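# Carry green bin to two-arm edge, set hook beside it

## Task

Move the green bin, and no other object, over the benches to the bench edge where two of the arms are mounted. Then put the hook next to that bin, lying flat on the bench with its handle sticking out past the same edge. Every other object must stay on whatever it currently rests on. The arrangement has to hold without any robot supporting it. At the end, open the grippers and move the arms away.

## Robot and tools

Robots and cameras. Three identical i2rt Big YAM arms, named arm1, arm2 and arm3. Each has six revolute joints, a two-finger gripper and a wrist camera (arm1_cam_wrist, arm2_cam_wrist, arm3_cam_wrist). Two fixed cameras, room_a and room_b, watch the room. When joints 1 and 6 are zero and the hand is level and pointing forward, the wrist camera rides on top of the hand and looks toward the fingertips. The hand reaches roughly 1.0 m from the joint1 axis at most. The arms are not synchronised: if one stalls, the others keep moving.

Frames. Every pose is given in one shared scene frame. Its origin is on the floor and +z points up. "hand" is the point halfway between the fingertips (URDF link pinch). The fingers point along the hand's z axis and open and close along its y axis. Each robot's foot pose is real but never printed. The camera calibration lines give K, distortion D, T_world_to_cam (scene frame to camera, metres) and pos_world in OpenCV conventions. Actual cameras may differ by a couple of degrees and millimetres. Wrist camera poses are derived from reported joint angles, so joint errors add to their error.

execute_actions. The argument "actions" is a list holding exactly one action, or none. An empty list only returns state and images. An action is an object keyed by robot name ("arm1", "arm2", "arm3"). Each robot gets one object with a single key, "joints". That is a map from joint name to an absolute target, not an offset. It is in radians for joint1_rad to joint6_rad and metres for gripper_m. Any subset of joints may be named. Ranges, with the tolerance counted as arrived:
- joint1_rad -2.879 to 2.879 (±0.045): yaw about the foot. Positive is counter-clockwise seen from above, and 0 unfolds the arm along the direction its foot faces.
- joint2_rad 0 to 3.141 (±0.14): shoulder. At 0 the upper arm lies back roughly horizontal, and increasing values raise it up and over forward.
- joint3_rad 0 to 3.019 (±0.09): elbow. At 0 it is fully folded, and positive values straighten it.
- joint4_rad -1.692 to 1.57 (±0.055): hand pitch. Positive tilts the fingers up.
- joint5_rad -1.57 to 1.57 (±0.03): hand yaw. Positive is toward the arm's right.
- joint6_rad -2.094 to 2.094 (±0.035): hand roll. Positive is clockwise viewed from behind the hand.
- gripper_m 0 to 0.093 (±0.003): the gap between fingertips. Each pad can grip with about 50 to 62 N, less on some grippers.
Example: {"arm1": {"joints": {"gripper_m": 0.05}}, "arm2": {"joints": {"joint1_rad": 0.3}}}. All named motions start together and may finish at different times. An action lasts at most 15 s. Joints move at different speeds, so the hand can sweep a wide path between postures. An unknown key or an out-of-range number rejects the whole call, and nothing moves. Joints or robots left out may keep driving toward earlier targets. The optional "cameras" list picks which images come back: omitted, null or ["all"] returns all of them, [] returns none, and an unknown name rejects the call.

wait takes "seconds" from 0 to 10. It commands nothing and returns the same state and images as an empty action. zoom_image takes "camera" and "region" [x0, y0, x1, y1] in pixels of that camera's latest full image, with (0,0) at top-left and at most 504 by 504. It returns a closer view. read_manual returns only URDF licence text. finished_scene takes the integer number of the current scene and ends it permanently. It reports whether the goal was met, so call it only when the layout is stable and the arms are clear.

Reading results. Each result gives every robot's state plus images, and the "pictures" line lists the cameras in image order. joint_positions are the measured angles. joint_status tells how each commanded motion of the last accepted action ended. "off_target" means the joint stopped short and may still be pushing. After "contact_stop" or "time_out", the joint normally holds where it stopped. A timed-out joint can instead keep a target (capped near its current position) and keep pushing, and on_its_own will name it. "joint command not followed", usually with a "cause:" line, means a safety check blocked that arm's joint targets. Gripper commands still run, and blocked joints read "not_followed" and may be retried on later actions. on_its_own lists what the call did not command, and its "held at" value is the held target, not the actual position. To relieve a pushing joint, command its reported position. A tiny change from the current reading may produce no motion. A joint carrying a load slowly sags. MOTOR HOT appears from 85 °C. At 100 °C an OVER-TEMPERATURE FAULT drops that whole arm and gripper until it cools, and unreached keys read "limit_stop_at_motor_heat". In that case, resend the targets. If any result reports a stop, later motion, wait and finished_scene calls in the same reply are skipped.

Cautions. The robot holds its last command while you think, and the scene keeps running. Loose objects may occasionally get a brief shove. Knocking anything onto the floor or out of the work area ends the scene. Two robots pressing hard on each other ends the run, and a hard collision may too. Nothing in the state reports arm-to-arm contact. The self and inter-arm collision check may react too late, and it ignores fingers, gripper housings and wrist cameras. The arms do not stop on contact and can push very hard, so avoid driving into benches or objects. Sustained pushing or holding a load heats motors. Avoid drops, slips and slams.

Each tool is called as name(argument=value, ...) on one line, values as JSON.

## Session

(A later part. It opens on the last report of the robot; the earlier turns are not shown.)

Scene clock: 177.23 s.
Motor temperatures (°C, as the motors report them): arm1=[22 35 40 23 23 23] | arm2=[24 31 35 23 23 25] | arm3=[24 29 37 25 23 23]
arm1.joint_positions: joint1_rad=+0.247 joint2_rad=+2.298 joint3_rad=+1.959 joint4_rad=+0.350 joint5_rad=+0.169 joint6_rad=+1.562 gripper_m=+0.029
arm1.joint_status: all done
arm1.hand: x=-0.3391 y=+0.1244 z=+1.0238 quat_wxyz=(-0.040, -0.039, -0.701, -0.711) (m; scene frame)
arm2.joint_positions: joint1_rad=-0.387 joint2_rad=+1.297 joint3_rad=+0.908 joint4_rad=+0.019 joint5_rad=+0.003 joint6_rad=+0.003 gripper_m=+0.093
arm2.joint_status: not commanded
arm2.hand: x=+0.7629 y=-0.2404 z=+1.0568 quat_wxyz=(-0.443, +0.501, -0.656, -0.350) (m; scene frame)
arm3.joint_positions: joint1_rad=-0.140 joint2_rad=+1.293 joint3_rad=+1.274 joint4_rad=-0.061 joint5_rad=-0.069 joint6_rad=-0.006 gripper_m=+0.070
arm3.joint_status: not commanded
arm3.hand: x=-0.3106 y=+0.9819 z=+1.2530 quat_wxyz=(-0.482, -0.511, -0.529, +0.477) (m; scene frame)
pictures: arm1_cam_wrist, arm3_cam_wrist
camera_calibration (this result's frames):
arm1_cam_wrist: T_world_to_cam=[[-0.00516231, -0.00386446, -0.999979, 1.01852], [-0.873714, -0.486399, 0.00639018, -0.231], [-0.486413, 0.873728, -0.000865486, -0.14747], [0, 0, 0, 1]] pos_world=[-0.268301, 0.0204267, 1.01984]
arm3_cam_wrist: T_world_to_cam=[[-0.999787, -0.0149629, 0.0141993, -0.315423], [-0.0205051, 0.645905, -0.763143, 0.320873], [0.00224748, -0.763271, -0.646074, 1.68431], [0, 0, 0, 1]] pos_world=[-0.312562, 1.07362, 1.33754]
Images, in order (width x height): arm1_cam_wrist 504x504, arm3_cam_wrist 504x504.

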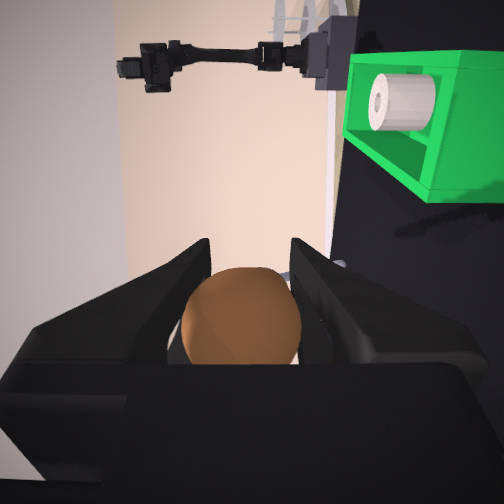

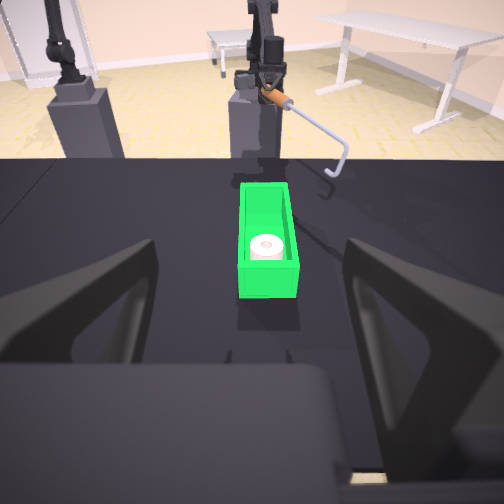

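execute_actions(actions=[{"arm1":{"joints":{"joint2_rad":2.375,"joint3_rad":1.94,"joint4_rad":0.58}}}], cameras=["arm1_cam_wrist","arm3_cam_wrist"])

zoom_image(camera="arm3_cam_wrist", region=[220, 90, 400, 250])

Scene clock: 198.57 s.
Motor temperatures (°C, as the motors report them): arm1=[22 35 41 23 23 23] | arm2=[24 30 35 23 23 25] | arm3=[24 29 37 25 23 23]
arm1.joint_positions: joint1_rad=+0.247 joint2_rad=+2.446 joint3_rad=+1.901 joint4_rad=+0.527 joint5_rad=+0.170 joint6_rad=+1.563 gripper_m=+0.029
arm1.joint_status: all done
arm1.hand: x=-0.3396 y=+0.1229 z=+0.8981 quat_wxyz=(-0.041, -0.038, -0.711, -0.701) (m; scene frame)
arm2.joint_positions: joint1_rad=-0.387 joint2_rad=+1.297 joint3_rad=+0.908 joint4_rad=+0.019 joint5_rad=+0.003 joint6_rad=+0.003 gripper_m=+0.093
arm2.joint_status: not commanded
arm2.hand: x=+0.7629 y=-0.2404 z=+1.0568 quat_wxyz=(-0.443, +0.501, -0.656, -0.350) (m; scene frame)
arm3.joint_positions: joint1_rad=-0.140 joint2_rad=+1.293 joint3_rad=+1.274 joint4_rad=-0.061 joint5_rad=-0.069 joint6_rad=-0.006 gripper_m=+0.070
arm3.joint_status: not commanded
arm3.hand: x=-0.3106 y=+0.9819 z=+1.2530 quat_wxyz=(-0.482, -0.511, -0.529, +0.477) (m; scene frame)
pictures: arm1_cam_wrist, arm3_cam_wrist
camera_calibration (this result's frames):
arm1_cam_wrist: T_world_to_cam=[[-0.00495964, -0.0333934, -0.99943, 0.896002], [-0.874005, -0.485481, 0.0205584, -0.24428], [-0.485891, 0.873609, -0.0267782, -0.123086], [0, 0, 0, 1]] pos_world=[-0.268865, 0.018856, 0.897217]
arm3_cam_wrist: T_world_to_cam=[[-0.999787, -0.0149629, 0.0141993, -0.315423], [-0.0205051, 0.645905, -0.763143, 0.320873], [0.00224748, -0.763271, -0.646074, 1.68431], [0, 0, 0, 1]] pos_world=[-0.312562, 1.07362, 1.33754]
Images, in order (width x height): arm1_cam_wrist 504x504, arm3_cam_wrist 504x504.

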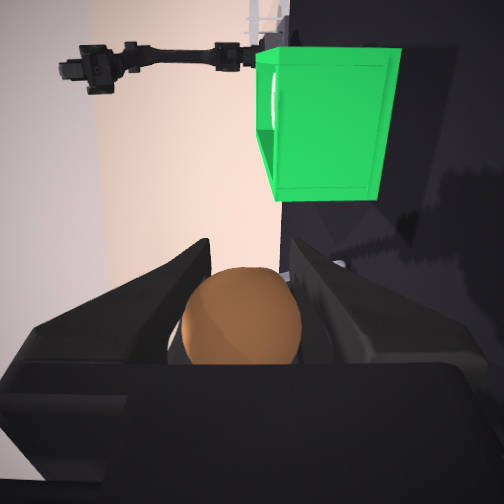

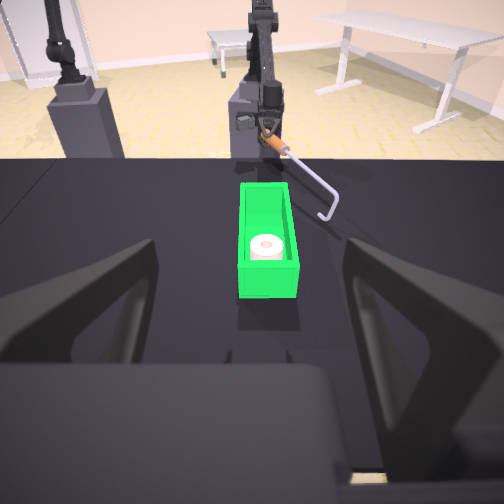

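Region (220, 90, 400, 250) of arm3_cam_wrist's 504x504 image, scaled by 2.800, with more detail than that image has.

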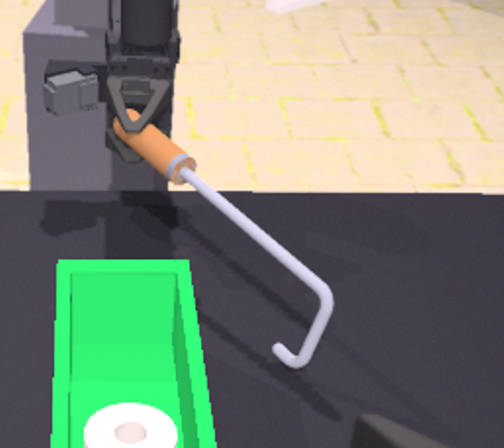

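execute_actions(actions=[{"arm1":{"joints":{"joint3_rad":1.89}}}], cameras=[])

execute_actions(actions=[{"arm1":{"joints":{"joint1_rad":0.36,"joint5_rad":0.0}}}], cameras=["arm1_cam_wrist","arm3_cam_wrist"])

Scene clock: 205.73 s.
Motor temperatures (°C, as the motors report them): arm1=[22 36 40 23 23 23] | arm2=[24 30 35 23 23 25] | arm3=[24 29 37 25 23 23]
arm1.joint_positions: joint1_rad=+0.247 joint2_rad=+2.441 joint3_rad=+1.875 joint4_rad=+0.538 joint5_rad=+0.170 joint6_rad=+1.565 gripper_m=+0.029
arm1.joint_status: all done
arm1.hand: x=-0.3393 y=+0.1177 z=+0.8912 quat_wxyz=(-0.040, -0.039, -0.715, -0.697) (m; scene frame)
arm2.joint_positions: joint1_rad=-0.387 joint2_rad=+1.297 joint3_rad=+0.908 joint4_rad=+0.019 joint5_rad=+0.003 joint6_rad=+0.003 gripper_m=+0.093
arm2.joint_status: not commanded
arm2.hand: x=+0.7629 y=-0.2404 z=+1.0568 quat_wxyz=(-0.443, +0.501, -0.656, -0.350) (m; scene frame)
arm3.joint_positions: joint1_rad=-0.140 joint2_rad=+1.293 joint3_rad=+1.274 joint4_rad=-0.061 joint5_rad=-0.069 joint6_rad=-0.006 gripper_m=+0.070
arm3.joint_status: not commanded
arm3.hand: x=-0.3106 y=+0.9819 z=+1.2530 quat_wxyz=(-0.482, -0.511, -0.529, +0.477) (m; scene frame)
pictures: none
No camera images: the call's "cameras" was empty. Leave "cameras" out to get every camera's image.

Scene clock: 207.20 s.
Motor temperatures (°C, as the motors report them): arm1=[22 36 40 23 23 23] | arm2=[24 30 35 23 23 25] | arm3=[24 29 37 25 23 23]
arm1.joint_positions: joint1_rad=+0.366 joint2_rad=+2.441 joint3_rad=+1.873 joint4_rad=+0.538 joint5_rad=-0.002 joint6_rad=+1.565 gripper_m=+0.029
arm1.joint_status: all done
arm1.hand: x=-0.4780 y=+0.1052 z=+0.8908 quat_wxyz=(+0.063, +0.064, -0.713, -0.695) (m; scene frame)
arm2.joint_positions: joint1_rad=-0.387 joint2_rad=+1.297 joint3_rad=+0.908 joint4_rad=+0.019 joint5_rad=+0.003 joint6_rad=+0.003 gripper_m=+0.093
arm2.joint_status: not commanded
arm2.hand: x=+0.7629 y=-0.2404 z=+1.0568 quat_wxyz=(-0.443, +0.501, -0.656, -0.350) (m; scene frame)
arm3.joint_positions: joint1_rad=-0.140 joint2_rad=+1.293 joint3_rad=+1.274 joint4_rad=-0.061 joint5_rad=-0.069 joint6_rad=-0.006 gripper_m=+0.070
arm3.joint_status: not commanded
arm3.hand: x=-0.3106 y=+0.9819 z=+1.2530 quat_wxyz=(-0.482, -0.511, -0.529, +0.477) (m; scene frame)
pictures: arm1_cam_wrist, arm3_cam_wrist
camera_calibration (this result's frames):
arm1_cam_wrist: T_world_to_cam=[[0.00227056, -0.0436758, -0.999043, 0.891645], [-0.697602, -0.71587, 0.0297107, -0.273246], [-0.716482, 0.696867, -0.0320937, -0.261919], [0, 0, 0, 1]] pos_world=[-0.380302, 0.0258575, 0.890504]
arm3_cam_wrist: T_world_to_cam=[[-0.999787, -0.0149629, 0.0141993, -0.315423], [-0.0205051, 0.645905, -0.763143, 0.320873], [0.00224748, -0.763271, -0.646074, 1.68431], [0, 0, 0, 1]] pos_world=[-0.312562, 1.07362, 1.33754]
Images, in order (width x height): arm1_cam_wrist 504x504, arm3_cam_wrist 504x504.

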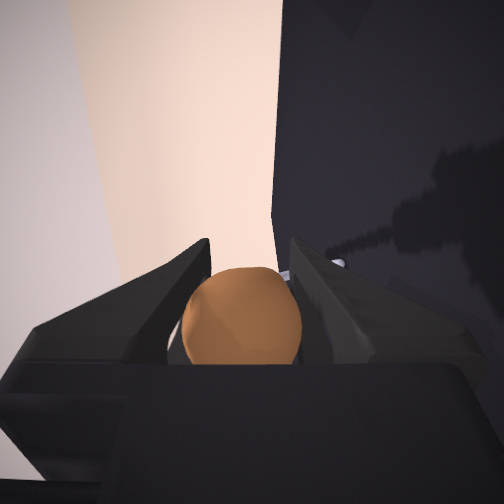

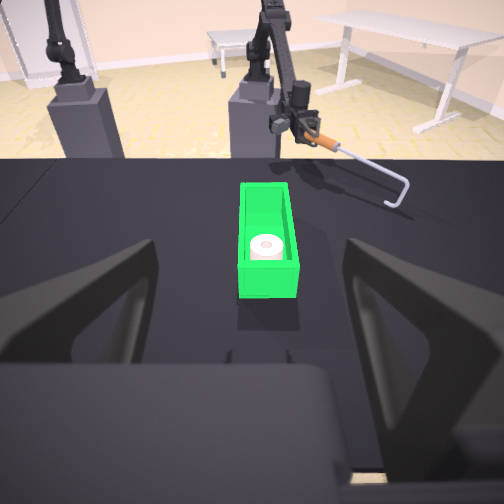

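execute_actions(actions=[])

Scene clock: 231.43 s.
Motor temperatures (°C, as the motors report them): arm1=[22 38 39 24 23 23] | arm2=[24 30 35 23 23 25] | arm3=[24 29 37 25 23 23]
arm1.joint_positions: joint1_rad=+0.366 joint2_rad=+2.441 joint3_rad=+1.873 joint4_rad=+0.538 joint5_rad=-0.002 joint6_rad=+1.565 gripper_m=+0.029
arm1.joint_status: all done
arm1.hand: x=-0.4780 y=+0.1052 z=+0.8908 quat_wxyz=(+0.063, +0.064, -0.713, -0.695) (m; scene frame)
arm2.joint_positions: joint1_rad=-0.387 joint2_rad=+1.297 joint3_rad=+0.908 joint4_rad=+0.019 joint5_rad=+0.003 joint6_rad=+0.003 gripper_m=+0.093
arm2.joint_status: not commanded
arm2.hand: x=+0.7629 y=-0.2404 z=+1.0568 quat_wxyz=(-0.443, +0.501, -0.656, -0.350) (m; scene frame)
arm3.joint_positions: joint1_rad=-0.140 joint2_rad=+1.293 joint3_rad=+1.274 joint4_rad=-0.061 joint5_rad=-0.069 joint6_rad=-0.006 gripper_m=+0.070
arm3.joint_status: not commanded
arm3.hand: x=-0.3106 y=+0.9819 z=+1.2530 quat_wxyz=(-0.482, -0.511, -0.529, +0.477) (m; scene frame)
pictures: arm1_cam_wrist, arm2_cam_wrist, arm3_cam_wrist, room_a, room_b
camera_calibration (this result's frames):
arm1_cam_wrist: T_world_to_cam=[[0.00227056, -0.0436758, -0.999043, 0.891645], [-0.697602, -0.71587, 0.0297107, -0.273246], [-0.716482, 0.696867, -0.0320937, -0.261919], [0, 0, 0, 1]] pos_world=[-0.380302, 0.0258575, 0.890504]
arm2_cam_wrist: T_world_to_cam=[[0.968025, -0.250188, -0.0182474, -0.78357], [-0.219821, -0.810985, -0.542201, 0.552488], [0.120854, 0.528876, -0.840051, 1.04789], [0, 0, 0, 1]] pos_world=[0.753323, -0.302181, 1.16554]
arm3_cam_wrist: T_world_to_cam=[[-0.999787, -0.0149629, 0.0141993, -0.315423], [-0.0205051, 0.645905, -0.763143, 0.320873], [0.00224748, -0.763271, -0.646074, 1.68431], [0, 0, 0, 1]] pos_world=[-0.312562, 1.07362, 1.33754]
Images, in order (width x height): arm1_cam_wrist 504x504, arm2_cam_wrist 504x504, arm3_cam_wrist 504x504, room_a 504x504, room_b 504x504.

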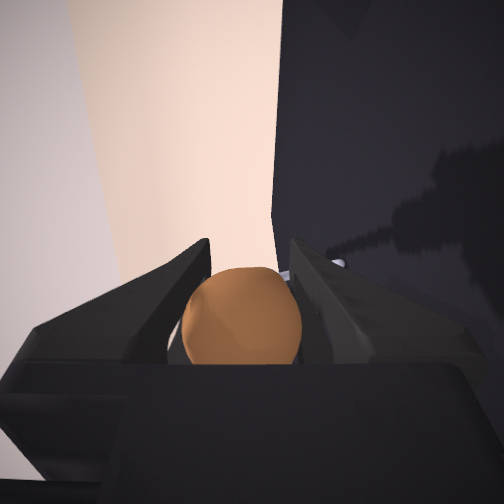

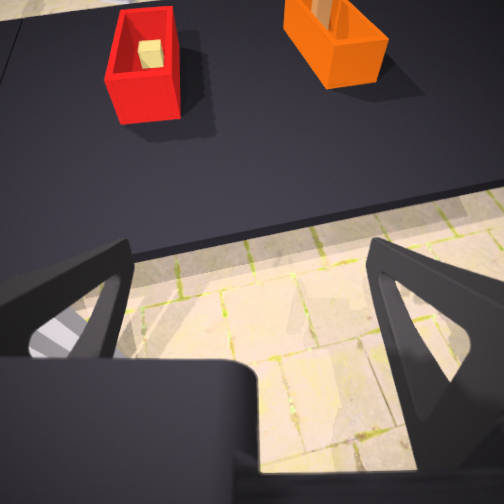

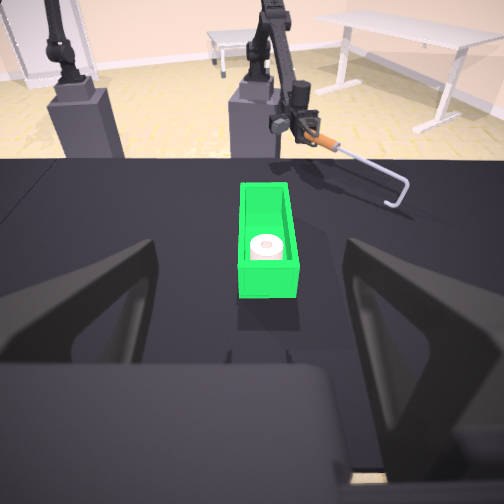

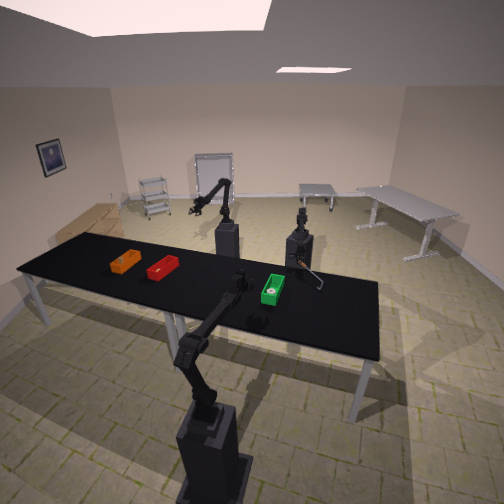

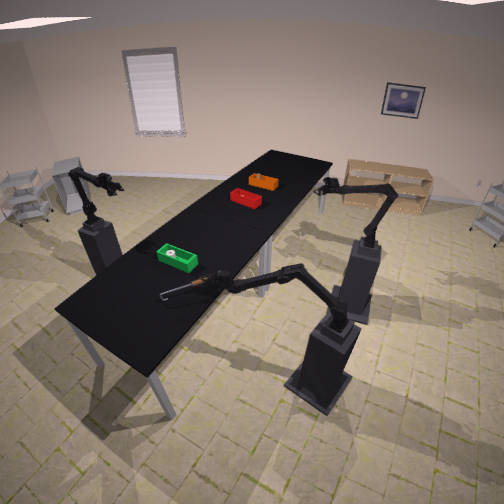

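execute_actions(actions=[{"arm1":{"joints":{"joint1_rad":0.215,"joint2_rad":1.935,"joint3_rad":1.54,"joint4_rad":0.50}}}], cameras=["arm3_cam_wrist"])

execute_actions(actions=[{"arm1":{"joints":{"joint6_rad":0.0}}}], cameras=["arm3_cam_wrist","room_b"])

Scene clock: 245.37 s.
Motor temperatures (°C, as the motors report them): arm1=[22 38 39 24 23 23] | arm2=[24 30 35 23 23 25] | arm3=[24 29 37 25 23 23]
arm1.joint_positions: joint1_rad=+0.215 joint2_rad=+1.975 joint3_rad=+1.513 joint4_rad=+0.468 joint5_rad=-0.002 joint6_rad=+1.559 gripper_m=+0.029
arm1.joint_status: all done
arm1.hand: x=-0.3363 y=+0.0170 z=+1.0626 quat_wxyz=(+0.008, +0.012, -0.704, -0.710) (m; scene frame)
arm2.joint_positions: joint1_rad=-0.387 joint2_rad=+1.297 joint3_rad=+0.908 joint4_rad=+0.019 joint5_rad=+0.003 joint6_rad=+0.003 gripper_m=+0.093
arm2.joint_status: not commanded
arm2.hand: x=+0.7629 y=-0.2404 z=+1.0568 quat_wxyz=(-0.443, +0.501, -0.656, -0.350) (m; scene frame)
arm3.joint_positions: joint1_rad=-0.140 joint2_rad=+1.293 joint3_rad=+1.274 joint4_rad=-0.061 joint5_rad=-0.069 joint6_rad=-0.006 gripper_m=+0.070
arm3.joint_status: not commanded
arm3.hand: x=-0.3106 y=+0.9819 z=+1.2530 quat_wxyz=(-0.482, -0.511, -0.529, +0.477) (m; scene frame)
pictures: arm3_cam_wrist
camera_calibration (this result's frames):
arm3_cam_wrist: T_world_to_cam=[[-0.999787, -0.0149629, 0.0141993, -0.315423], [-0.0205051, 0.645905, -0.763143, 0.320873], [0.00224748, -0.763271, -0.646074, 1.68431], [0, 0, 0, 1]] pos_world=[-0.312562, 1.07362, 1.33754]
Images, in order (width x height): arm3_cam_wrist 504x504.

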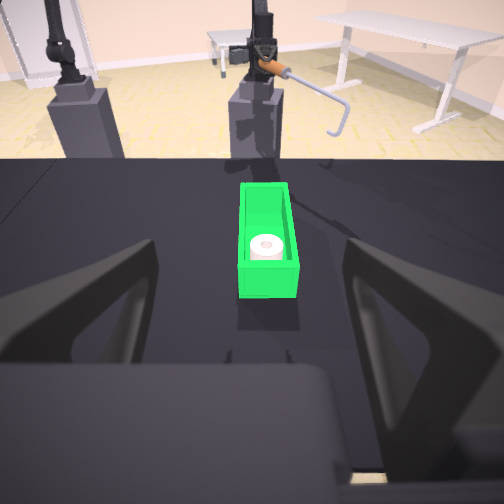

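Scene clock: 247.50 s.
Motor temperatures (°C, as the motors report them): arm1=[22 38 39 24 23 23] | arm2=[24 30 35 23 23 25] | arm3=[24 29 37 25 23 23]
arm1.joint_positions: joint1_rad=+0.215 joint2_rad=+1.975 joint3_rad=+1.513 joint4_rad=+0.468 joint5_rad=-0.002 joint6_rad=+0.015 gripper_m=+0.028
arm1.joint_status: all done
arm1.hand: x=-0.3363 y=+0.0170 z=+1.0626 quat_wxyz=(-0.490, +0.500, -0.496, -0.515) (m; scene frame)
arm2.joint_positions: joint1_rad=-0.387 joint2_rad=+1.297 joint3_rad=+0.908 joint4_rad=+0.019 joint5_rad=+0.003 joint6_rad=+0.003 gripper_m=+0.093
arm2.joint_status: not commanded
arm2.hand: x=+0.7629 y=-0.2404 z=+1.0568 quat_wxyz=(-0.443, +0.501, -0.656, -0.350) (m; scene frame)
arm3.joint_positions: joint1_rad=-0.140 joint2_rad=+1.293 joint3_rad=+1.274 joint4_rad=-0.061 joint5_rad=-0.069 joint6_rad=-0.006 gripper_m=+0.070
arm3.joint_status: not commanded
arm3.hand: x=-0.3106 y=+0.9819 z=+1.2530 quat_wxyz=(-0.482, -0.511, -0.529, +0.477) (m; scene frame)
pictures: arm3_cam_wrist, room_b
camera_calibration (this result's frames):
arm3_cam_wrist: T_world_to_cam=[[-0.999787, -0.0149629, 0.0141993, -0.315423], [-0.0205051, 0.645905, -0.763143, 0.320873], [0.00224748, -0.763271, -0.646074, 1.68431], [0, 0, 0, 1]] pos_world=[-0.312562, 1.07362, 1.33754]
Images, in order (width x height): arm3_cam_wrist 504x504, room_b 504x504.

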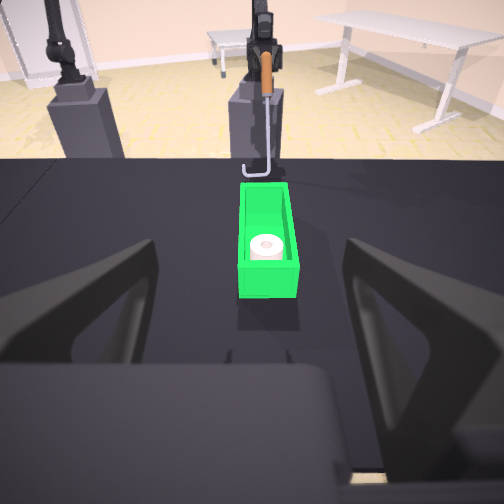

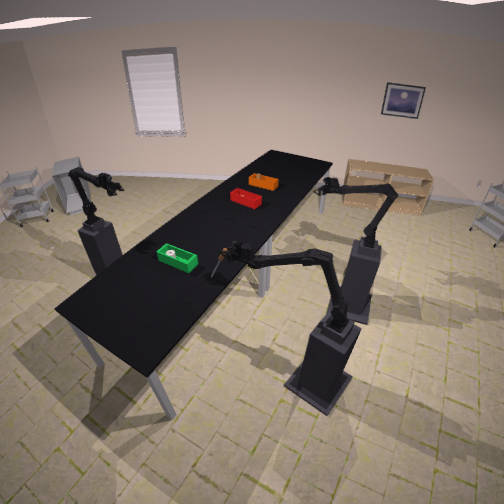

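execute_actions(actions=[{"arm1":{"joints":{"joint3_rad":1.29,"joint4_rad":0.73}}}], cameras=["arm3_cam_wrist","room_b"])

zoom_image(camera="room_b", region=[140, 220, 290, 320])

Scene clock: 252.80 s.
Motor temperatures (°C, as the motors report them): arm1=[22 37 39 24 23 23] | arm2=[24 30 35 23 23 25] | arm3=[24 29 37 25 23 23]
arm1.joint_positions: joint1_rad=+0.215 joint2_rad=+1.957 joint3_rad=+1.284 joint4_rad=+0.706 joint5_rad=-0.002 joint6_rad=+0.012 gripper_m=+0.028
arm1.joint_status: all done
arm1.hand: x=-0.3353 y=-0.0322 z=+1.0050 quat_wxyz=(-0.497, +0.493, -0.488, -0.521) (m; scene frame)
arm2.joint_positions: joint1_rad=-0.387 joint2_rad=+1.297 joint3_rad=+0.908 joint4_rad=+0.019 joint5_rad=+0.003 joint6_rad=+0.003 gripper_m=+0.093
arm2.joint_status: not commanded
arm2.hand: x=+0.7629 y=-0.2404 z=+1.0568 quat_wxyz=(-0.443, +0.501, -0.656, -0.350) (m; scene frame)
arm3.joint_positions: joint1_rad=-0.140 joint2_rad=+1.293 joint3_rad=+1.274 joint4_rad=-0.061 joint5_rad=-0.069 joint6_rad=-0.006 gripper_m=+0.070
arm3.joint_status: not commanded
arm3.hand: x=-0.3106 y=+0.9819 z=+1.2530 quat_wxyz=(-0.482, -0.511, -0.529, +0.477) (m; scene frame)
pictures: arm3_cam_wrist, room_b
camera_calibration (this result's frames):
arm3_cam_wrist: T_world_to_cam=[[-0.999787, -0.0149629, 0.0141993, -0.315423], [-0.0205051, 0.645905, -0.763143, 0.320873], [0.00224748, -0.763271, -0.646074, 1.68431], [0, 0, 0, 1]] pos_world=[-0.312562, 1.07362, 1.33754]
Images, in order (width x height): arm3_cam_wrist 504x504, room_b 504x504.

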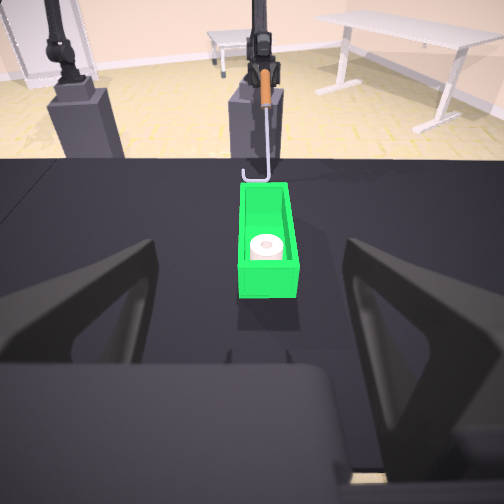

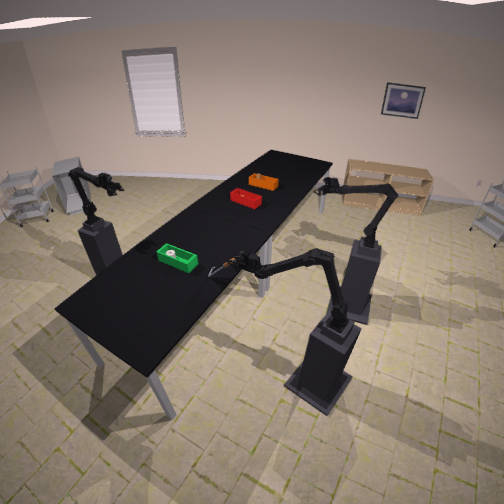

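Region (140, 220, 290, 320) of room_b's 504x504 image, scaled by 3.360, with more detail than that image has.

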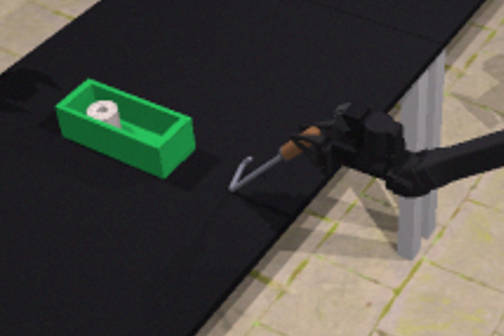

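execute_actions(actions=[{"arm1":{"joints":{"joint2_rad":2.05,"joint3_rad":1.17,"joint4_rad":0.95}}}], cameras=[])

execute_actions(actions=[{"arm1":{"joints":{"joint2_rad":2.18,"joint3_rad":1.17,"joint4_rad":1.08}}}], cameras=["arm3_cam_wrist","room_b","arm1_cam_wrist"])

zoom_image(camera="room_b", region=[140, 220, 290, 320])

Scene clock: 263.70 s.
Motor temperatures (°C, as the motors report them): arm1=[22 36 38 23 23 23] | arm2=[24 30 35 23 23 25] | arm3=[24 29 37 25 23 23]
arm1.joint_positions: joint1_rad=+0.215 joint2_rad=+2.081 joint3_rad=+1.156 joint4_rad=+0.925 joint5_rad=-0.002 joint6_rad=+0.012 gripper_m=+0.028
arm1.joint_status: all done
arm1.hand: x=-0.3351 y=-0.0618 z=+0.9021 quat_wxyz=(-0.489, +0.502, -0.496, -0.513) (m; scene frame)
arm2.joint_positions: joint1_rad=-0.387 joint2_rad=+1.297 joint3_rad=+0.908 joint4_rad=+0.019 joint5_rad=+0.003 joint6_rad=+0.003 gripper_m=+0.093
arm2.joint_status: not commanded
arm2.hand: x=+0.7629 y=-0.2404 z=+1.0568 quat_wxyz=(-0.443, +0.501, -0.656, -0.350) (m; scene frame)
arm3.joint_positions: joint1_rad=-0.140 joint2_rad=+1.293 joint3_rad=+1.274 joint4_rad=-0.061 joint5_rad=-0.069 joint6_rad=-0.006 gripper_m=+0.070
arm3.joint_status: not commanded
arm3.hand: x=-0.3106 y=+0.9819 z=+1.2530 quat_wxyz=(-0.482, -0.511, -0.529, +0.477) (m; scene frame)
pictures: none
No camera images: the call's "cameras" was empty. Leave "cameras" out to get every camera's image.

Scene clock: 264.63 s.
Motor temperatures (°C, as the motors report them): arm1=[22 36 38 23 23 23] | arm2=[24 30 35 23 23 25] | arm3=[24 29 37 25 23 23]
arm1.joint_positions: joint1_rad=+0.215 joint2_rad=+2.202 joint3_rad=+1.156 joint4_rad=+1.060 joint5_rad=-0.002 joint6_rad=+0.012 gripper_m=+0.028
arm1.joint_status: all done
arm1.hand: x=-0.3353 y=-0.0660 z=+0.8483 quat_wxyz=(-0.493, +0.498, -0.493, -0.516) (m; scene frame)
arm2.joint_positions: joint1_rad=-0.387 joint2_rad=+1.297 joint3_rad=+0.908 joint4_rad=+0.019 joint5_rad=+0.003 joint6_rad=+0.003 gripper_m=+0.093
arm2.joint_status: not commanded
arm2.hand: x=+0.7629 y=-0.2404 z=+1.0568 quat_wxyz=(-0.443, +0.501, -0.656, -0.350) (m; scene frame)
arm3.joint_positions: joint1_rad=-0.140 joint2_rad=+1.293 joint3_rad=+1.274 joint4_rad=-0.061 joint5_rad=-0.069 joint6_rad=-0.006 gripper_m=+0.070
arm3.joint_status: not commanded
arm3.hand: x=-0.3106 y=+0.9819 z=+1.2530 quat_wxyz=(-0.482, -0.511, -0.529, +0.477) (m; scene frame)
pictures: arm1_cam_wrist, arm3_cam_wrist, room_b
camera_calibration (this result's frames):
arm1_cam_wrist: T_world_to_cam=[[0.99965, 0.0105362, -0.0242476, 0.3524], [-0.0140247, -0.566133, -0.824195, 0.668454], [-0.0224113, 0.824247, -0.565787, 0.652115], [0, 0, 0, 1]] pos_world=[-0.328287, -0.162783, 0.92844]
arm3_cam_wrist: T_world_to_cam=[[-0.999787, -0.0149629, 0.0141993, -0.315423], [-0.0205051, 0.645905, -0.763143, 0.320873], [0.00224748, -0.763271, -0.646074, 1.68431], [0, 0, 0, 1]] pos_world=[-0.312562, 1.07362, 1.33754]
Images, in order (width x height): arm1_cam_wrist 504x504, arm3_cam_wrist 504x504, room_b 504x504.

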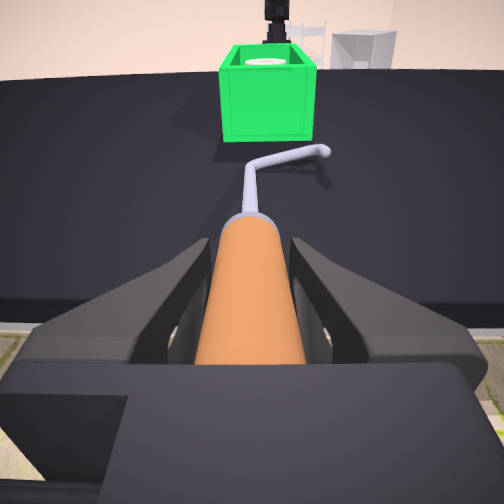

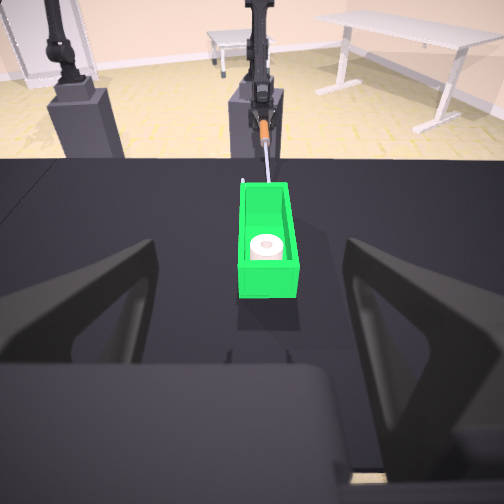

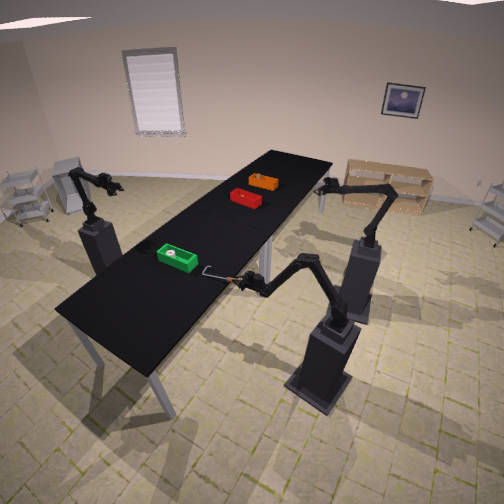

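Region (140, 220, 290, 320) of room_b's 504x504 image, scaled by 3.360, with more detail than that image has.

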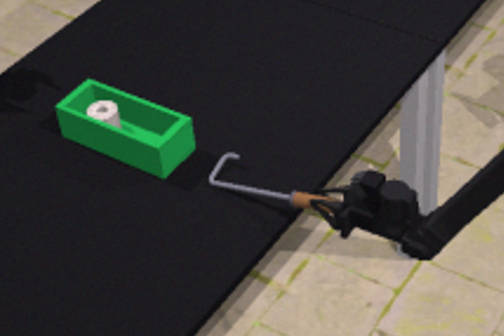

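execute_actions(actions=[{"arm1":{"joints":{"joint4_rad":0.975}}}], cameras=[])

execute_actions(actions=[{"arm1":{"joints":{"joint6_rad":0.6}}}], cameras=["arm1_cam_wrist"])

Scene clock: 271.50 s.
Motor temperatures (°C, as the motors report them): arm1=[22 35 37 23 23 23] | arm2=[24 30 35 23 23 25] | arm3=[25 29 37 25 23 23]
arm1.joint_positions: joint1_rad=+0.215 joint2_rad=+2.202 joint3_rad=+1.156 joint4_rad=+0.988 joint5_rad=-0.002 joint6_rad=+0.012 gripper_m=+0.028
arm1.joint_status: all done
arm1.hand: x=-0.3354 y=-0.0663 z=+0.8308 quat_wxyz=(-0.475, +0.516, -0.511, -0.498) (m; scene frame)
arm2.joint_positions: joint1_rad=-0.387 joint2_rad=+1.297 joint3_rad=+0.908 joint4_rad=+0.019 joint5_rad=+0.003 joint6_rad=+0.003 gripper_m=+0.093
arm2.joint_status: not commanded
arm2.hand: x=+0.7629 y=-0.2404 z=+1.0568 quat_wxyz=(-0.443, +0.501, -0.656, -0.350) (m; scene frame)
arm3.joint_positions: joint1_rad=-0.140 joint2_rad=+1.293 joint3_rad=+1.274 joint4_rad=-0.061 joint5_rad=-0.069 joint6_rad=-0.006 gripper_m=+0.070
arm3.joint_status: not commanded
arm3.hand: x=-0.3106 y=+0.9819 z=+1.2530 quat_wxyz=(-0.482, -0.511, -0.529, +0.477) (m; scene frame)
pictures: none
No camera images: the call's "cameras" was empty. Leave "cameras" out to get every camera's image.

Scene clock: 274.13 s.
Motor temperatures (°C, as the motors report them): arm1=[22 35 37 23 23 23] | arm2=[24 30 35 23 23 25] | arm3=[25 29 37 25 23 23]
arm1.joint_positions: joint1_rad=+0.215 joint2_rad=+2.202 joint3_rad=+1.156 joint4_rad=+0.986 joint5_rad=+0.003 joint6_rad=+0.563 gripper_m=+0.028
arm1.joint_status: joint6_rad time_out (moved +0.551 of +0.588)
arm1.on_its_own: joint6_rad reads +0.563 and still pushes toward +0.600 since a time_out
arm1.hand: x=-0.3346 y=-0.0663 z=+0.8302 quat_wxyz=(-0.323, +0.357, -0.633, -0.606) (m; scene frame)
arm2.joint_positions: joint1_rad=-0.387 joint2_rad=+1.297 joint3_rad=+0.908 joint4_rad=+0.019 joint5_rad=+0.003 joint6_rad=+0.003 gripper_m=+0.093
arm2.joint_status: not commanded
arm2.hand: x=+0.7629 y=-0.2404 z=+1.0568 quat_wxyz=(-0.443, +0.501, -0.656, -0.350) (m; scene frame)
arm3.joint_positions: joint1_rad=-0.140 joint2_rad=+1.293 joint3_rad=+1.274 joint4_rad=-0.061 joint5_rad=-0.069 joint6_rad=-0.006 gripper_m=+0.070
arm3.joint_status: not commanded
arm3.hand: x=-0.3106 y=+0.9819 z=+1.2530 quat_wxyz=(-0.482, -0.511, -0.529, +0.477) (m; scene frame)
pictures: arm1_cam_wrist
camera_calibration (this result's frames):
arm1_cam_wrist: T_world_to_cam=[[0.840389, -0.0284706, -0.541235, 0.724614], [-0.436122, -0.628415, -0.644121, 0.358501], [-0.321782, 0.777357, -0.54053, 0.517908], [0, 0, 0, 1]] pos_world=[-0.285954, -0.156681, 0.903049]
Images, in order (width x height): arm1_cam_wrist 504x504.

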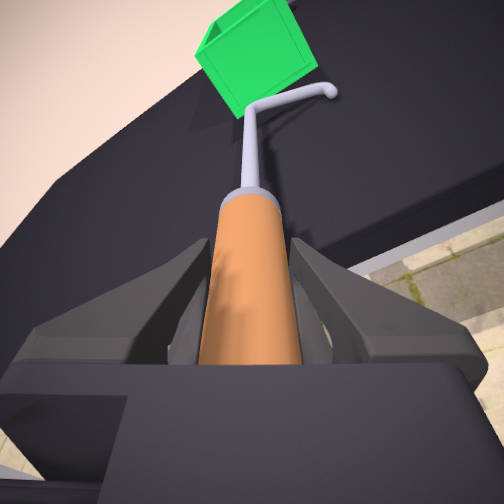

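execute_actions(actions=[{"arm1":{"joints":{"joint4_rad":1.07,"joint6_rad":1.05}}}], cameras=["arm1_cam_wrist"])

execute_actions(actions=[{"arm1":{"joints":{"joint4_rad":1.12,"joint6_rad":1.59}}}], cameras=["arm1_cam_wrist","room_b"])

Scene clock: 283.90 s.
Motor temperatures (°C, as the motors report them): arm1=[22 35 36 23 23 23] | arm2=[24 30 36 23 23 25] | arm3=[25 28 37 25 23 23]
arm1.joint_positions: joint1_rad=+0.215 joint2_rad=+2.202 joint3_rad=+1.156 joint4_rad=+1.046 joint5_rad=+0.003 joint6_rad=+1.023 gripper_m=+0.028
arm1.joint_status: all done
arm1.hand: x=-0.3344 y=-0.0659 z=+0.8450 quat_wxyz=(-0.182, +0.197, -0.678, -0.685) (m; scene frame)
arm2.joint_positions: joint1_rad=-0.387 joint2_rad=+1.297 joint3_rad=+0.908 joint4_rad=+0.019 joint5_rad=+0.003 joint6_rad=+0.003 gripper_m=+0.093
arm2.joint_status: not commanded
arm2.hand: x=+0.7629 y=-0.2404 z=+1.0568 quat_wxyz=(-0.443, +0.501, -0.656, -0.350) (m; scene frame)
arm3.joint_positions: joint1_rad=-0.140 joint2_rad=+1.293 joint3_rad=+1.274 joint4_rad=-0.061 joint5_rad=-0.069 joint6_rad=-0.006 gripper_m=+0.070
arm3.joint_status: not commanded
arm3.hand: x=-0.3106 y=+0.9819 z=+1.2530 quat_wxyz=(-0.482, -0.511, -0.529, +0.477) (m; scene frame)
pictures: arm1_cam_wrist
camera_calibration (this result's frames):
arm1_cam_wrist: T_world_to_cam=[[0.511413, -0.00292547, -0.85933, 0.892986], [-0.691368, -0.595298, -0.409428, 0.086853], [-0.510359, 0.8035, -0.306466, 0.266511], [0, 0, 0, 1]] pos_world=[-0.260621, -0.159826, 0.884606]
Images, in order (width x height): arm1_cam_wrist 504x504.

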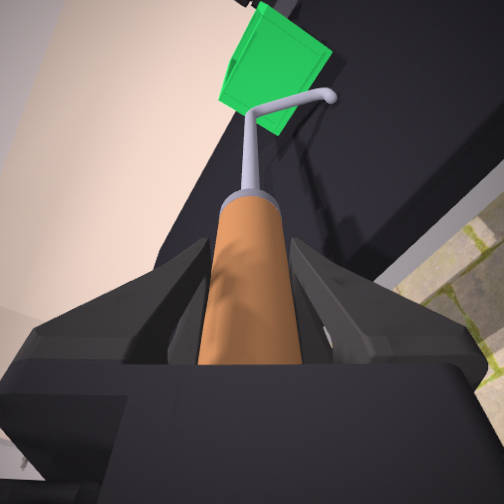

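Scene clock: 285.43 s.
Motor temperatures (°C, as the motors report them): arm1=[22 35 36 23 23 23] | arm2=[24 30 36 23 23 25] | arm3=[25 28 37 25 23 23]
arm1.joint_positions: joint1_rad=+0.215 joint2_rad=+2.203 joint3_rad=+1.156 joint4_rad=+1.079 joint5_rad=+0.003 joint6_rad=+1.571 gripper_m=+0.028
arm1.joint_status: all done
arm1.hand: x=-0.3345 y=-0.0661 z=+0.8524 quat_wxyz=(+0.011, +0.006, -0.694, -0.720) (m; scene frame)
arm2.joint_positions: joint1_rad=-0.387 joint2_rad=+1.297 joint3_rad=+0.908 joint4_rad=+0.019 joint5_rad=+0.003 joint6_rad=+0.003 gripper_m=+0.093
arm2.joint_status: not commanded
arm2.hand: x=+0.7629 y=-0.2404 z=+1.0568 quat_wxyz=(-0.443, +0.501, -0.656, -0.350) (m; scene frame)
arm3.joint_positions: joint1_rad=-0.140 joint2_rad=+1.293 joint3_rad=+1.274 joint4_rad=-0.061 joint5_rad=-0.069 joint6_rad=-0.006 gripper_m=+0.070
arm3.joint_status: not commanded
arm3.hand: x=-0.3106 y=+0.9819 z=+1.2530 quat_wxyz=(-0.482, -0.511, -0.529, +0.477) (m; scene frame)
pictures: arm1_cam_wrist, room_b
camera_calibration (this result's frames):
arm1_cam_wrist: T_world_to_cam=[[-0.0123846, 0.0172545, -0.999774, 0.845161], [-0.799979, -0.600028, -0.000445894, -0.295529], [-0.5999, 0.799793, 0.0212344, -0.0405821], [0, 0, 0, 1]] pos_world=[-0.250296, -0.159451, 0.8457]
Images, in order (width x height): arm1_cam_wrist 504x504, room_b 504x504.

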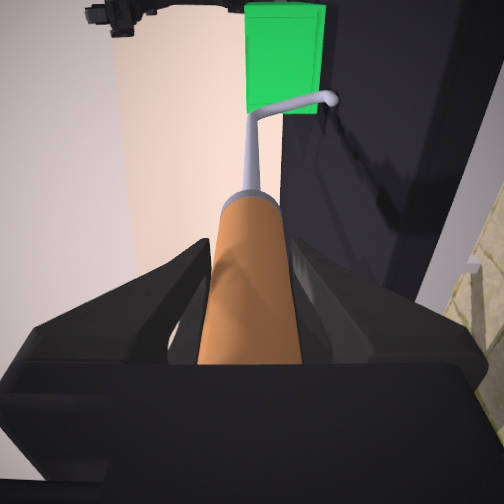

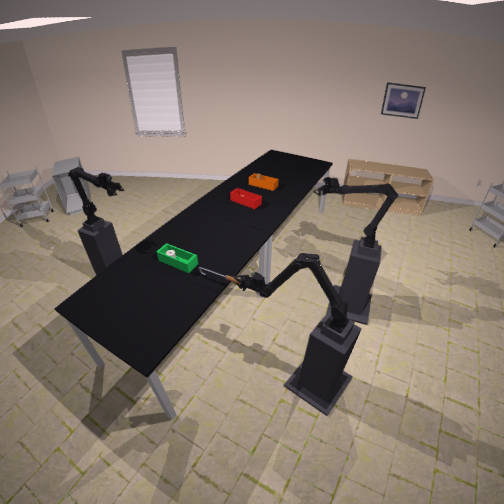

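execute_actions(actions=[{"arm1":{"joints":{"joint2_rad":1.79,"joint3_rad":1.25,"joint4_rad":0.69}}}], cameras=["arm1_cam_wrist","arm3_cam_wrist"])

Scene clock: 293.27 s.
Motor temperatures (°C, as the motors report them): arm1=[22 35 37 23 23 23] | arm2=[24 30 36 23 23 25] | arm3=[25 28 37 25 23 23]
arm1.joint_positions: joint1_rad=+0.215 joint2_rad=+1.832 joint3_rad=+1.185 joint4_rad=+0.659 joint5_rad=+0.003 joint6_rad=+1.573 gripper_m=+0.028
arm1.joint_status: all done
arm1.hand: x=-0.3334 y=-0.0682 z=+1.0311 quat_wxyz=(+0.011, +0.006, -0.701, -0.713) (m; scene frame)
arm2.joint_positions: joint1_rad=-0.387 joint2_rad=+1.297 joint3_rad=+0.908 joint4_rad=+0.019 joint5_rad=+0.003 joint6_rad=+0.003 gripper_m=+0.093
arm2.joint_status: not commanded
arm2.hand: x=+0.7629 y=-0.2404 z=+1.0568 quat_wxyz=(-0.443, +0.501, -0.656, -0.350) (m; scene frame)
arm3.joint_positions: joint1_rad=-0.140 joint2_rad=+1.293 joint3_rad=+1.274 joint4_rad=-0.061 joint5_rad=-0.069 joint6_rad=-0.006 gripper_m=+0.070
arm3.joint_status: not commanded
arm3.hand: x=-0.3106 y=+0.9819 z=+1.2530 quat_wxyz=(-0.482, -0.511, -0.529, +0.477) (m; scene frame)
pictures: arm1_cam_wrist, arm3_cam_wrist
camera_calibration (this result's frames):
arm1_cam_wrist: T_world_to_cam=[[-0.0137685, -0.00223867, -0.999903, 1.02227], [-0.799873, -0.600042, 0.0123575, -0.308964], [-0.600011, 0.799965, 0.00647102, -0.0268942], [0, 0, 0, 1]] pos_world=[-0.249194, -0.161588, 1.02616]
arm3_cam_wrist: T_world_to_cam=[[-0.999787, -0.0149629, 0.0141993, -0.315423], [-0.0205051, 0.645905, -0.763143, 0.320873], [0.00224748, -0.763271, -0.646074, 1.68431], [0, 0, 0, 1]] pos_world=[-0.312562, 1.07362, 1.33754]
Images, in order (width x height): arm1_cam_wrist 504x504, arm3_cam_wrist 504x504.

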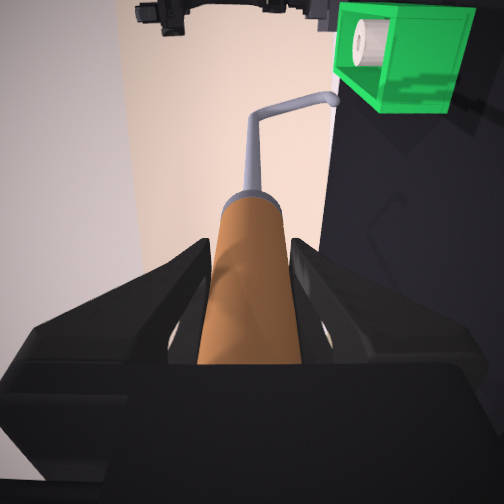

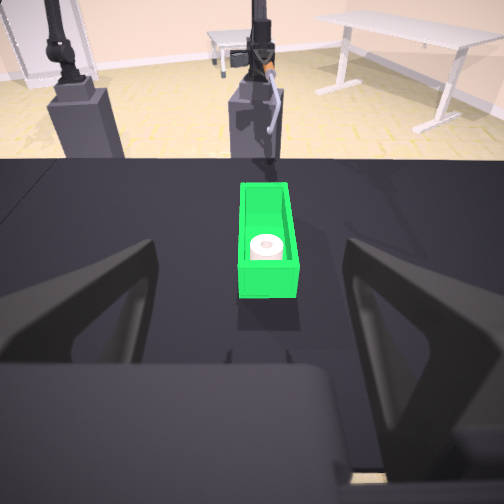

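execute_actions(actions=[{"arm1":{"joints":{"joint1_rad":0.185,"joint2_rad":1.9,"joint3_rad":1.68,"joint4_rad":0.39}}}], cameras=[])

execute_actions(actions=[{"arm1":{"joints":{"joint2_rad":2.17,"joint3_rad":1.95,"joint4_rad":0.41}}}], cameras=["arm3_cam_wrist","room_b"])

zoom_image(camera="room_b", region=[140, 200, 290, 300])

Scene clock: 304.77 s.
Motor temperatures (°C, as the motors report them): arm1=[22 35 41 23 23 23] | arm2=[24 30 36 23 23 25] | arm3=[25 28 37 25 23 23]
arm1.joint_positions: joint1_rad=+0.194 joint2_rad=+1.940 joint3_rad=+1.586 joint4_rad=+0.358 joint5_rad=+0.001 joint6_rad=+1.573 gripper_m=+0.028
arm1.joint_status: joint3_rad time_out (moved +0.401 of +0.495); the others done
arm1.on_its_own: joint3_rad reads +1.586 and still pushes toward +1.680 since a time_out
arm1.hand: x=-0.3176 y=+0.0220 z=+1.1075 quat_wxyz=(+0.004, -0.002, -0.704, -0.710) (m; scene frame)
arm2.joint_positions: joint1_rad=-0.387 joint2_rad=+1.297 joint3_rad=+0.908 joint4_rad=+0.019 joint5_rad=+0.003 joint6_rad=+0.003 gripper_m=+0.093
arm2.joint_status: not commanded
arm2.hand: x=+0.7629 y=-0.2404 z=+1.0568 quat_wxyz=(-0.443, +0.501, -0.656, -0.350) (m; scene frame)
arm3.joint_positions: joint1_rad=-0.140 joint2_rad=+1.293 joint3_rad=+1.274 joint4_rad=-0.061 joint5_rad=-0.069 joint6_rad=-0.006 gripper_m=+0.070
arm3.joint_status: not commanded
arm3.hand: x=-0.3106 y=+0.9819 z=+1.2530 quat_wxyz=(-0.482, -0.511, -0.529, +0.477) (m; scene frame)
pictures: none
No camera images: the call's "cameras" was empty. Leave "cameras" out to get every camera's image.

not run: a stop came earlier in this reply.

This scene's latest camera images include none from room_b. They are from: arm1_cam_wrist, arm3_cam_wrist. Call execute_actions without "cameras", or with room_b in "cameras", to get its image.

execute_actions(actions=[{"arm1":{"joints":{"joint2_rad":2.17,"joint3_rad":1.96,"joint4_rad":0.41}}}], cameras=["arm3_cam_wrist","room_b"])

zoom_image(camera="room_b", region=[140, 200, 290, 300])

Scene clock: 310.97 s.
Motor temperatures (°C, as the motors report them): arm1=[22 35 44 23 23 23] | arm2=[24 30 36 23 23 25] | arm3=[25 28 37 25 23 23]
arm1.joint_positions: joint1_rad=+0.194 joint2_rad=+2.242 joint3_rad=+1.846 joint4_rad=+0.363 joint5_rad=+0.001 joint6_rad=+1.573 gripper_m=+0.028
arm1.joint_status: joint3_rad time_out (moved +0.260 of +0.374); the others done
arm1.on_its_own: joint3_rad reads +1.846 and still pushes toward +1.959 since a time_out
arm1.hand: x=-0.3186 y=+0.1050 z=+1.0095 quat_wxyz=(+0.004, -0.002, -0.717, -0.697) (m; scene frame)
arm2.joint_positions: joint1_rad=-0.387 joint2_rad=+1.297 joint3_rad=+0.908 joint4_rad=+0.019 joint5_rad=+0.003 joint6_rad=+0.003 gripper_m=+0.093
arm2.joint_status: not commanded
arm2.hand: x=+0.7629 y=-0.2404 z=+1.0568 quat_wxyz=(-0.443, +0.501, -0.656, -0.350) (m; scene frame)
arm3.joint_positions: joint1_rad=-0.140 joint2_rad=+1.293 joint3_rad=+1.274 joint4_rad=-0.061 joint5_rad=-0.069 joint6_rad=-0.006 gripper_m=+0.070
arm3.joint_status: not commanded
arm3.hand: x=-0.3106 y=+0.9819 z=+1.2530 quat_wxyz=(-0.482, -0.511, -0.529, +0.477) (m; scene frame)
pictures: arm3_cam_wrist, room_b
camera_calibration (this result's frames):
arm3_cam_wrist: T_world_to_cam=[[-0.999787, -0.0149629, 0.0141993, -0.315423], [-0.0205051, 0.645905, -0.763143, 0.320873], [0.00224748, -0.763271, -0.646074, 1.68431], [0, 0, 0, 1]] pos_world=[-0.312562, 1.07362, 1.33754]
Images, in order (width x height): arm3_cam_wrist 504x504, room_b 504x504.

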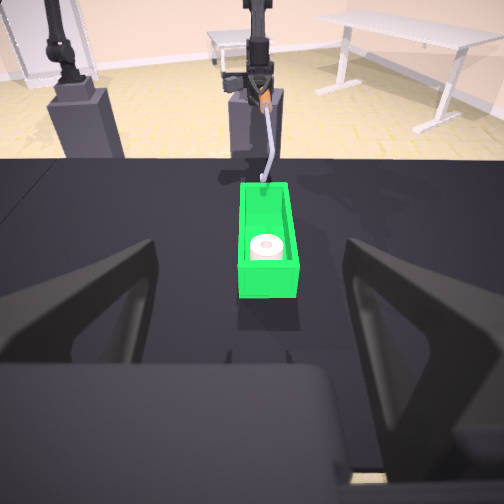

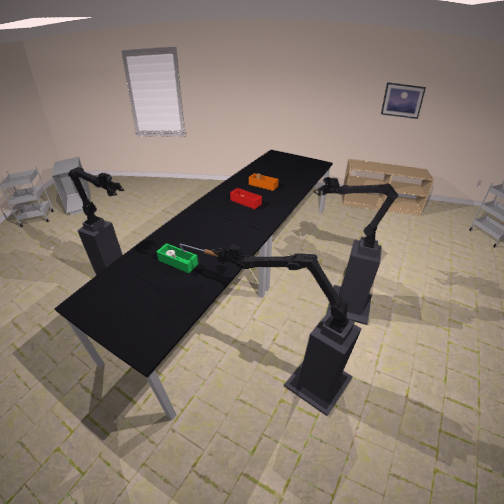

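Region (140, 200, 290, 300) of room_b's 504x504 image, scaled by 3.360, with more detail than that image has.

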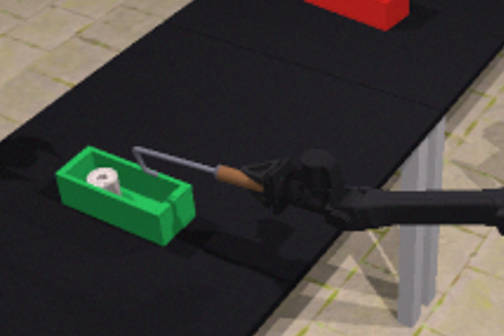

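execute_actions(actions=[{"arm1":{"joints":{"joint2_rad":2.345,"joint3_rad":1.91,"joint4_rad":0.60}}}], cameras=["arm3_cam_wrist","room_b"])

zoom_image(camera="room_b", region=[140, 200, 290, 300])

Scene clock: 318.00 s.
Motor temperatures (°C, as the motors report them): arm1=[22 37 46 24 23 23] | arm2=[24 30 36 23 23 25] | arm3=[25 28 37 25 23 23]
arm1.joint_positions: joint1_rad=+0.194 joint2_rad=+2.418 joint3_rad=+1.846 joint4_rad=+0.550 joint5_rad=+0.001 joint6_rad=+1.576 gripper_m=+0.028
arm1.joint_status: all done
arm1.hand: x=-0.3193 y=+0.1143 z=+0.8981 quat_wxyz=(+0.005, -0.002, -0.713, -0.701) (m; scene frame)
arm2.joint_positions: joint1_rad=-0.387 joint2_rad=+1.297 joint3_rad=+0.908 joint4_rad=+0.019 joint5_rad=+0.003 joint6_rad=+0.003 gripper_m=+0.093
arm2.joint_status: not commanded
arm2.hand: x=+0.7629 y=-0.2404 z=+1.0568 quat_wxyz=(-0.443, +0.501, -0.656, -0.350) (m; scene frame)
arm3.joint_positions: joint1_rad=-0.140 joint2_rad=+1.293 joint3_rad=+1.274 joint4_rad=-0.061 joint5_rad=-0.069 joint6_rad=-0.006 gripper_m=+0.070
arm3.joint_status: not commanded
arm3.hand: x=-0.3106 y=+0.9819 z=+1.2530 quat_wxyz=(-0.482, -0.511, -0.529, +0.477) (m; scene frame)
pictures: arm3_cam_wrist, room_b
camera_calibration (this result's frames):
arm3_cam_wrist: T_world_to_cam=[[-0.999787, -0.0149629, 0.0141993, -0.315423], [-0.0205051, 0.645905, -0.763143, 0.320873], [0.00224748, -0.763271, -0.646074, 1.68431], [0, 0, 0, 1]] pos_world=[-0.312562, 1.07362, 1.33754]
Images, in order (width x height): arm3_cam_wrist 504x504, room_b 504x504.

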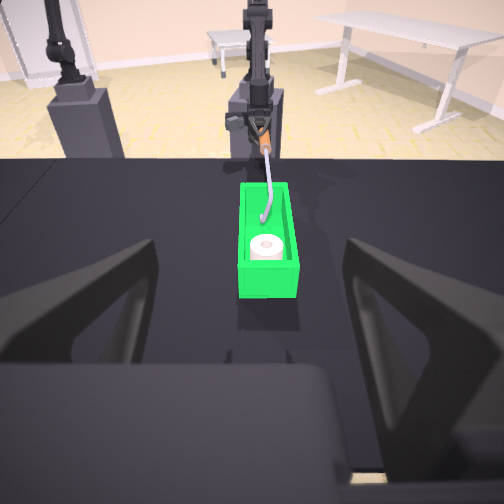

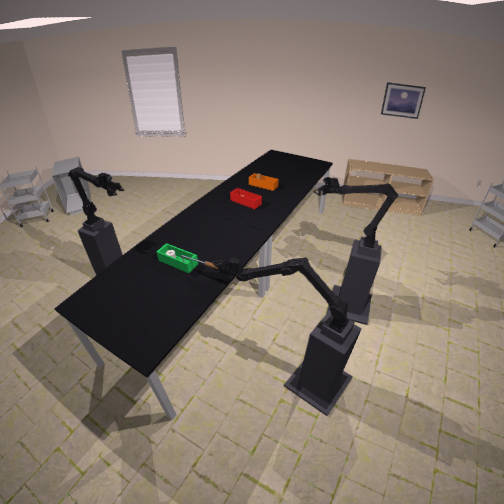

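Region (140, 200, 290, 300) of room_b's 504x504 image, scaled by 3.360, with more detail than that image has.

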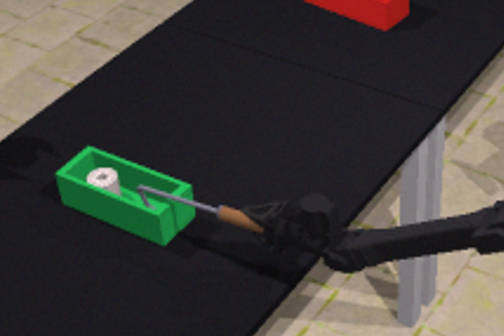

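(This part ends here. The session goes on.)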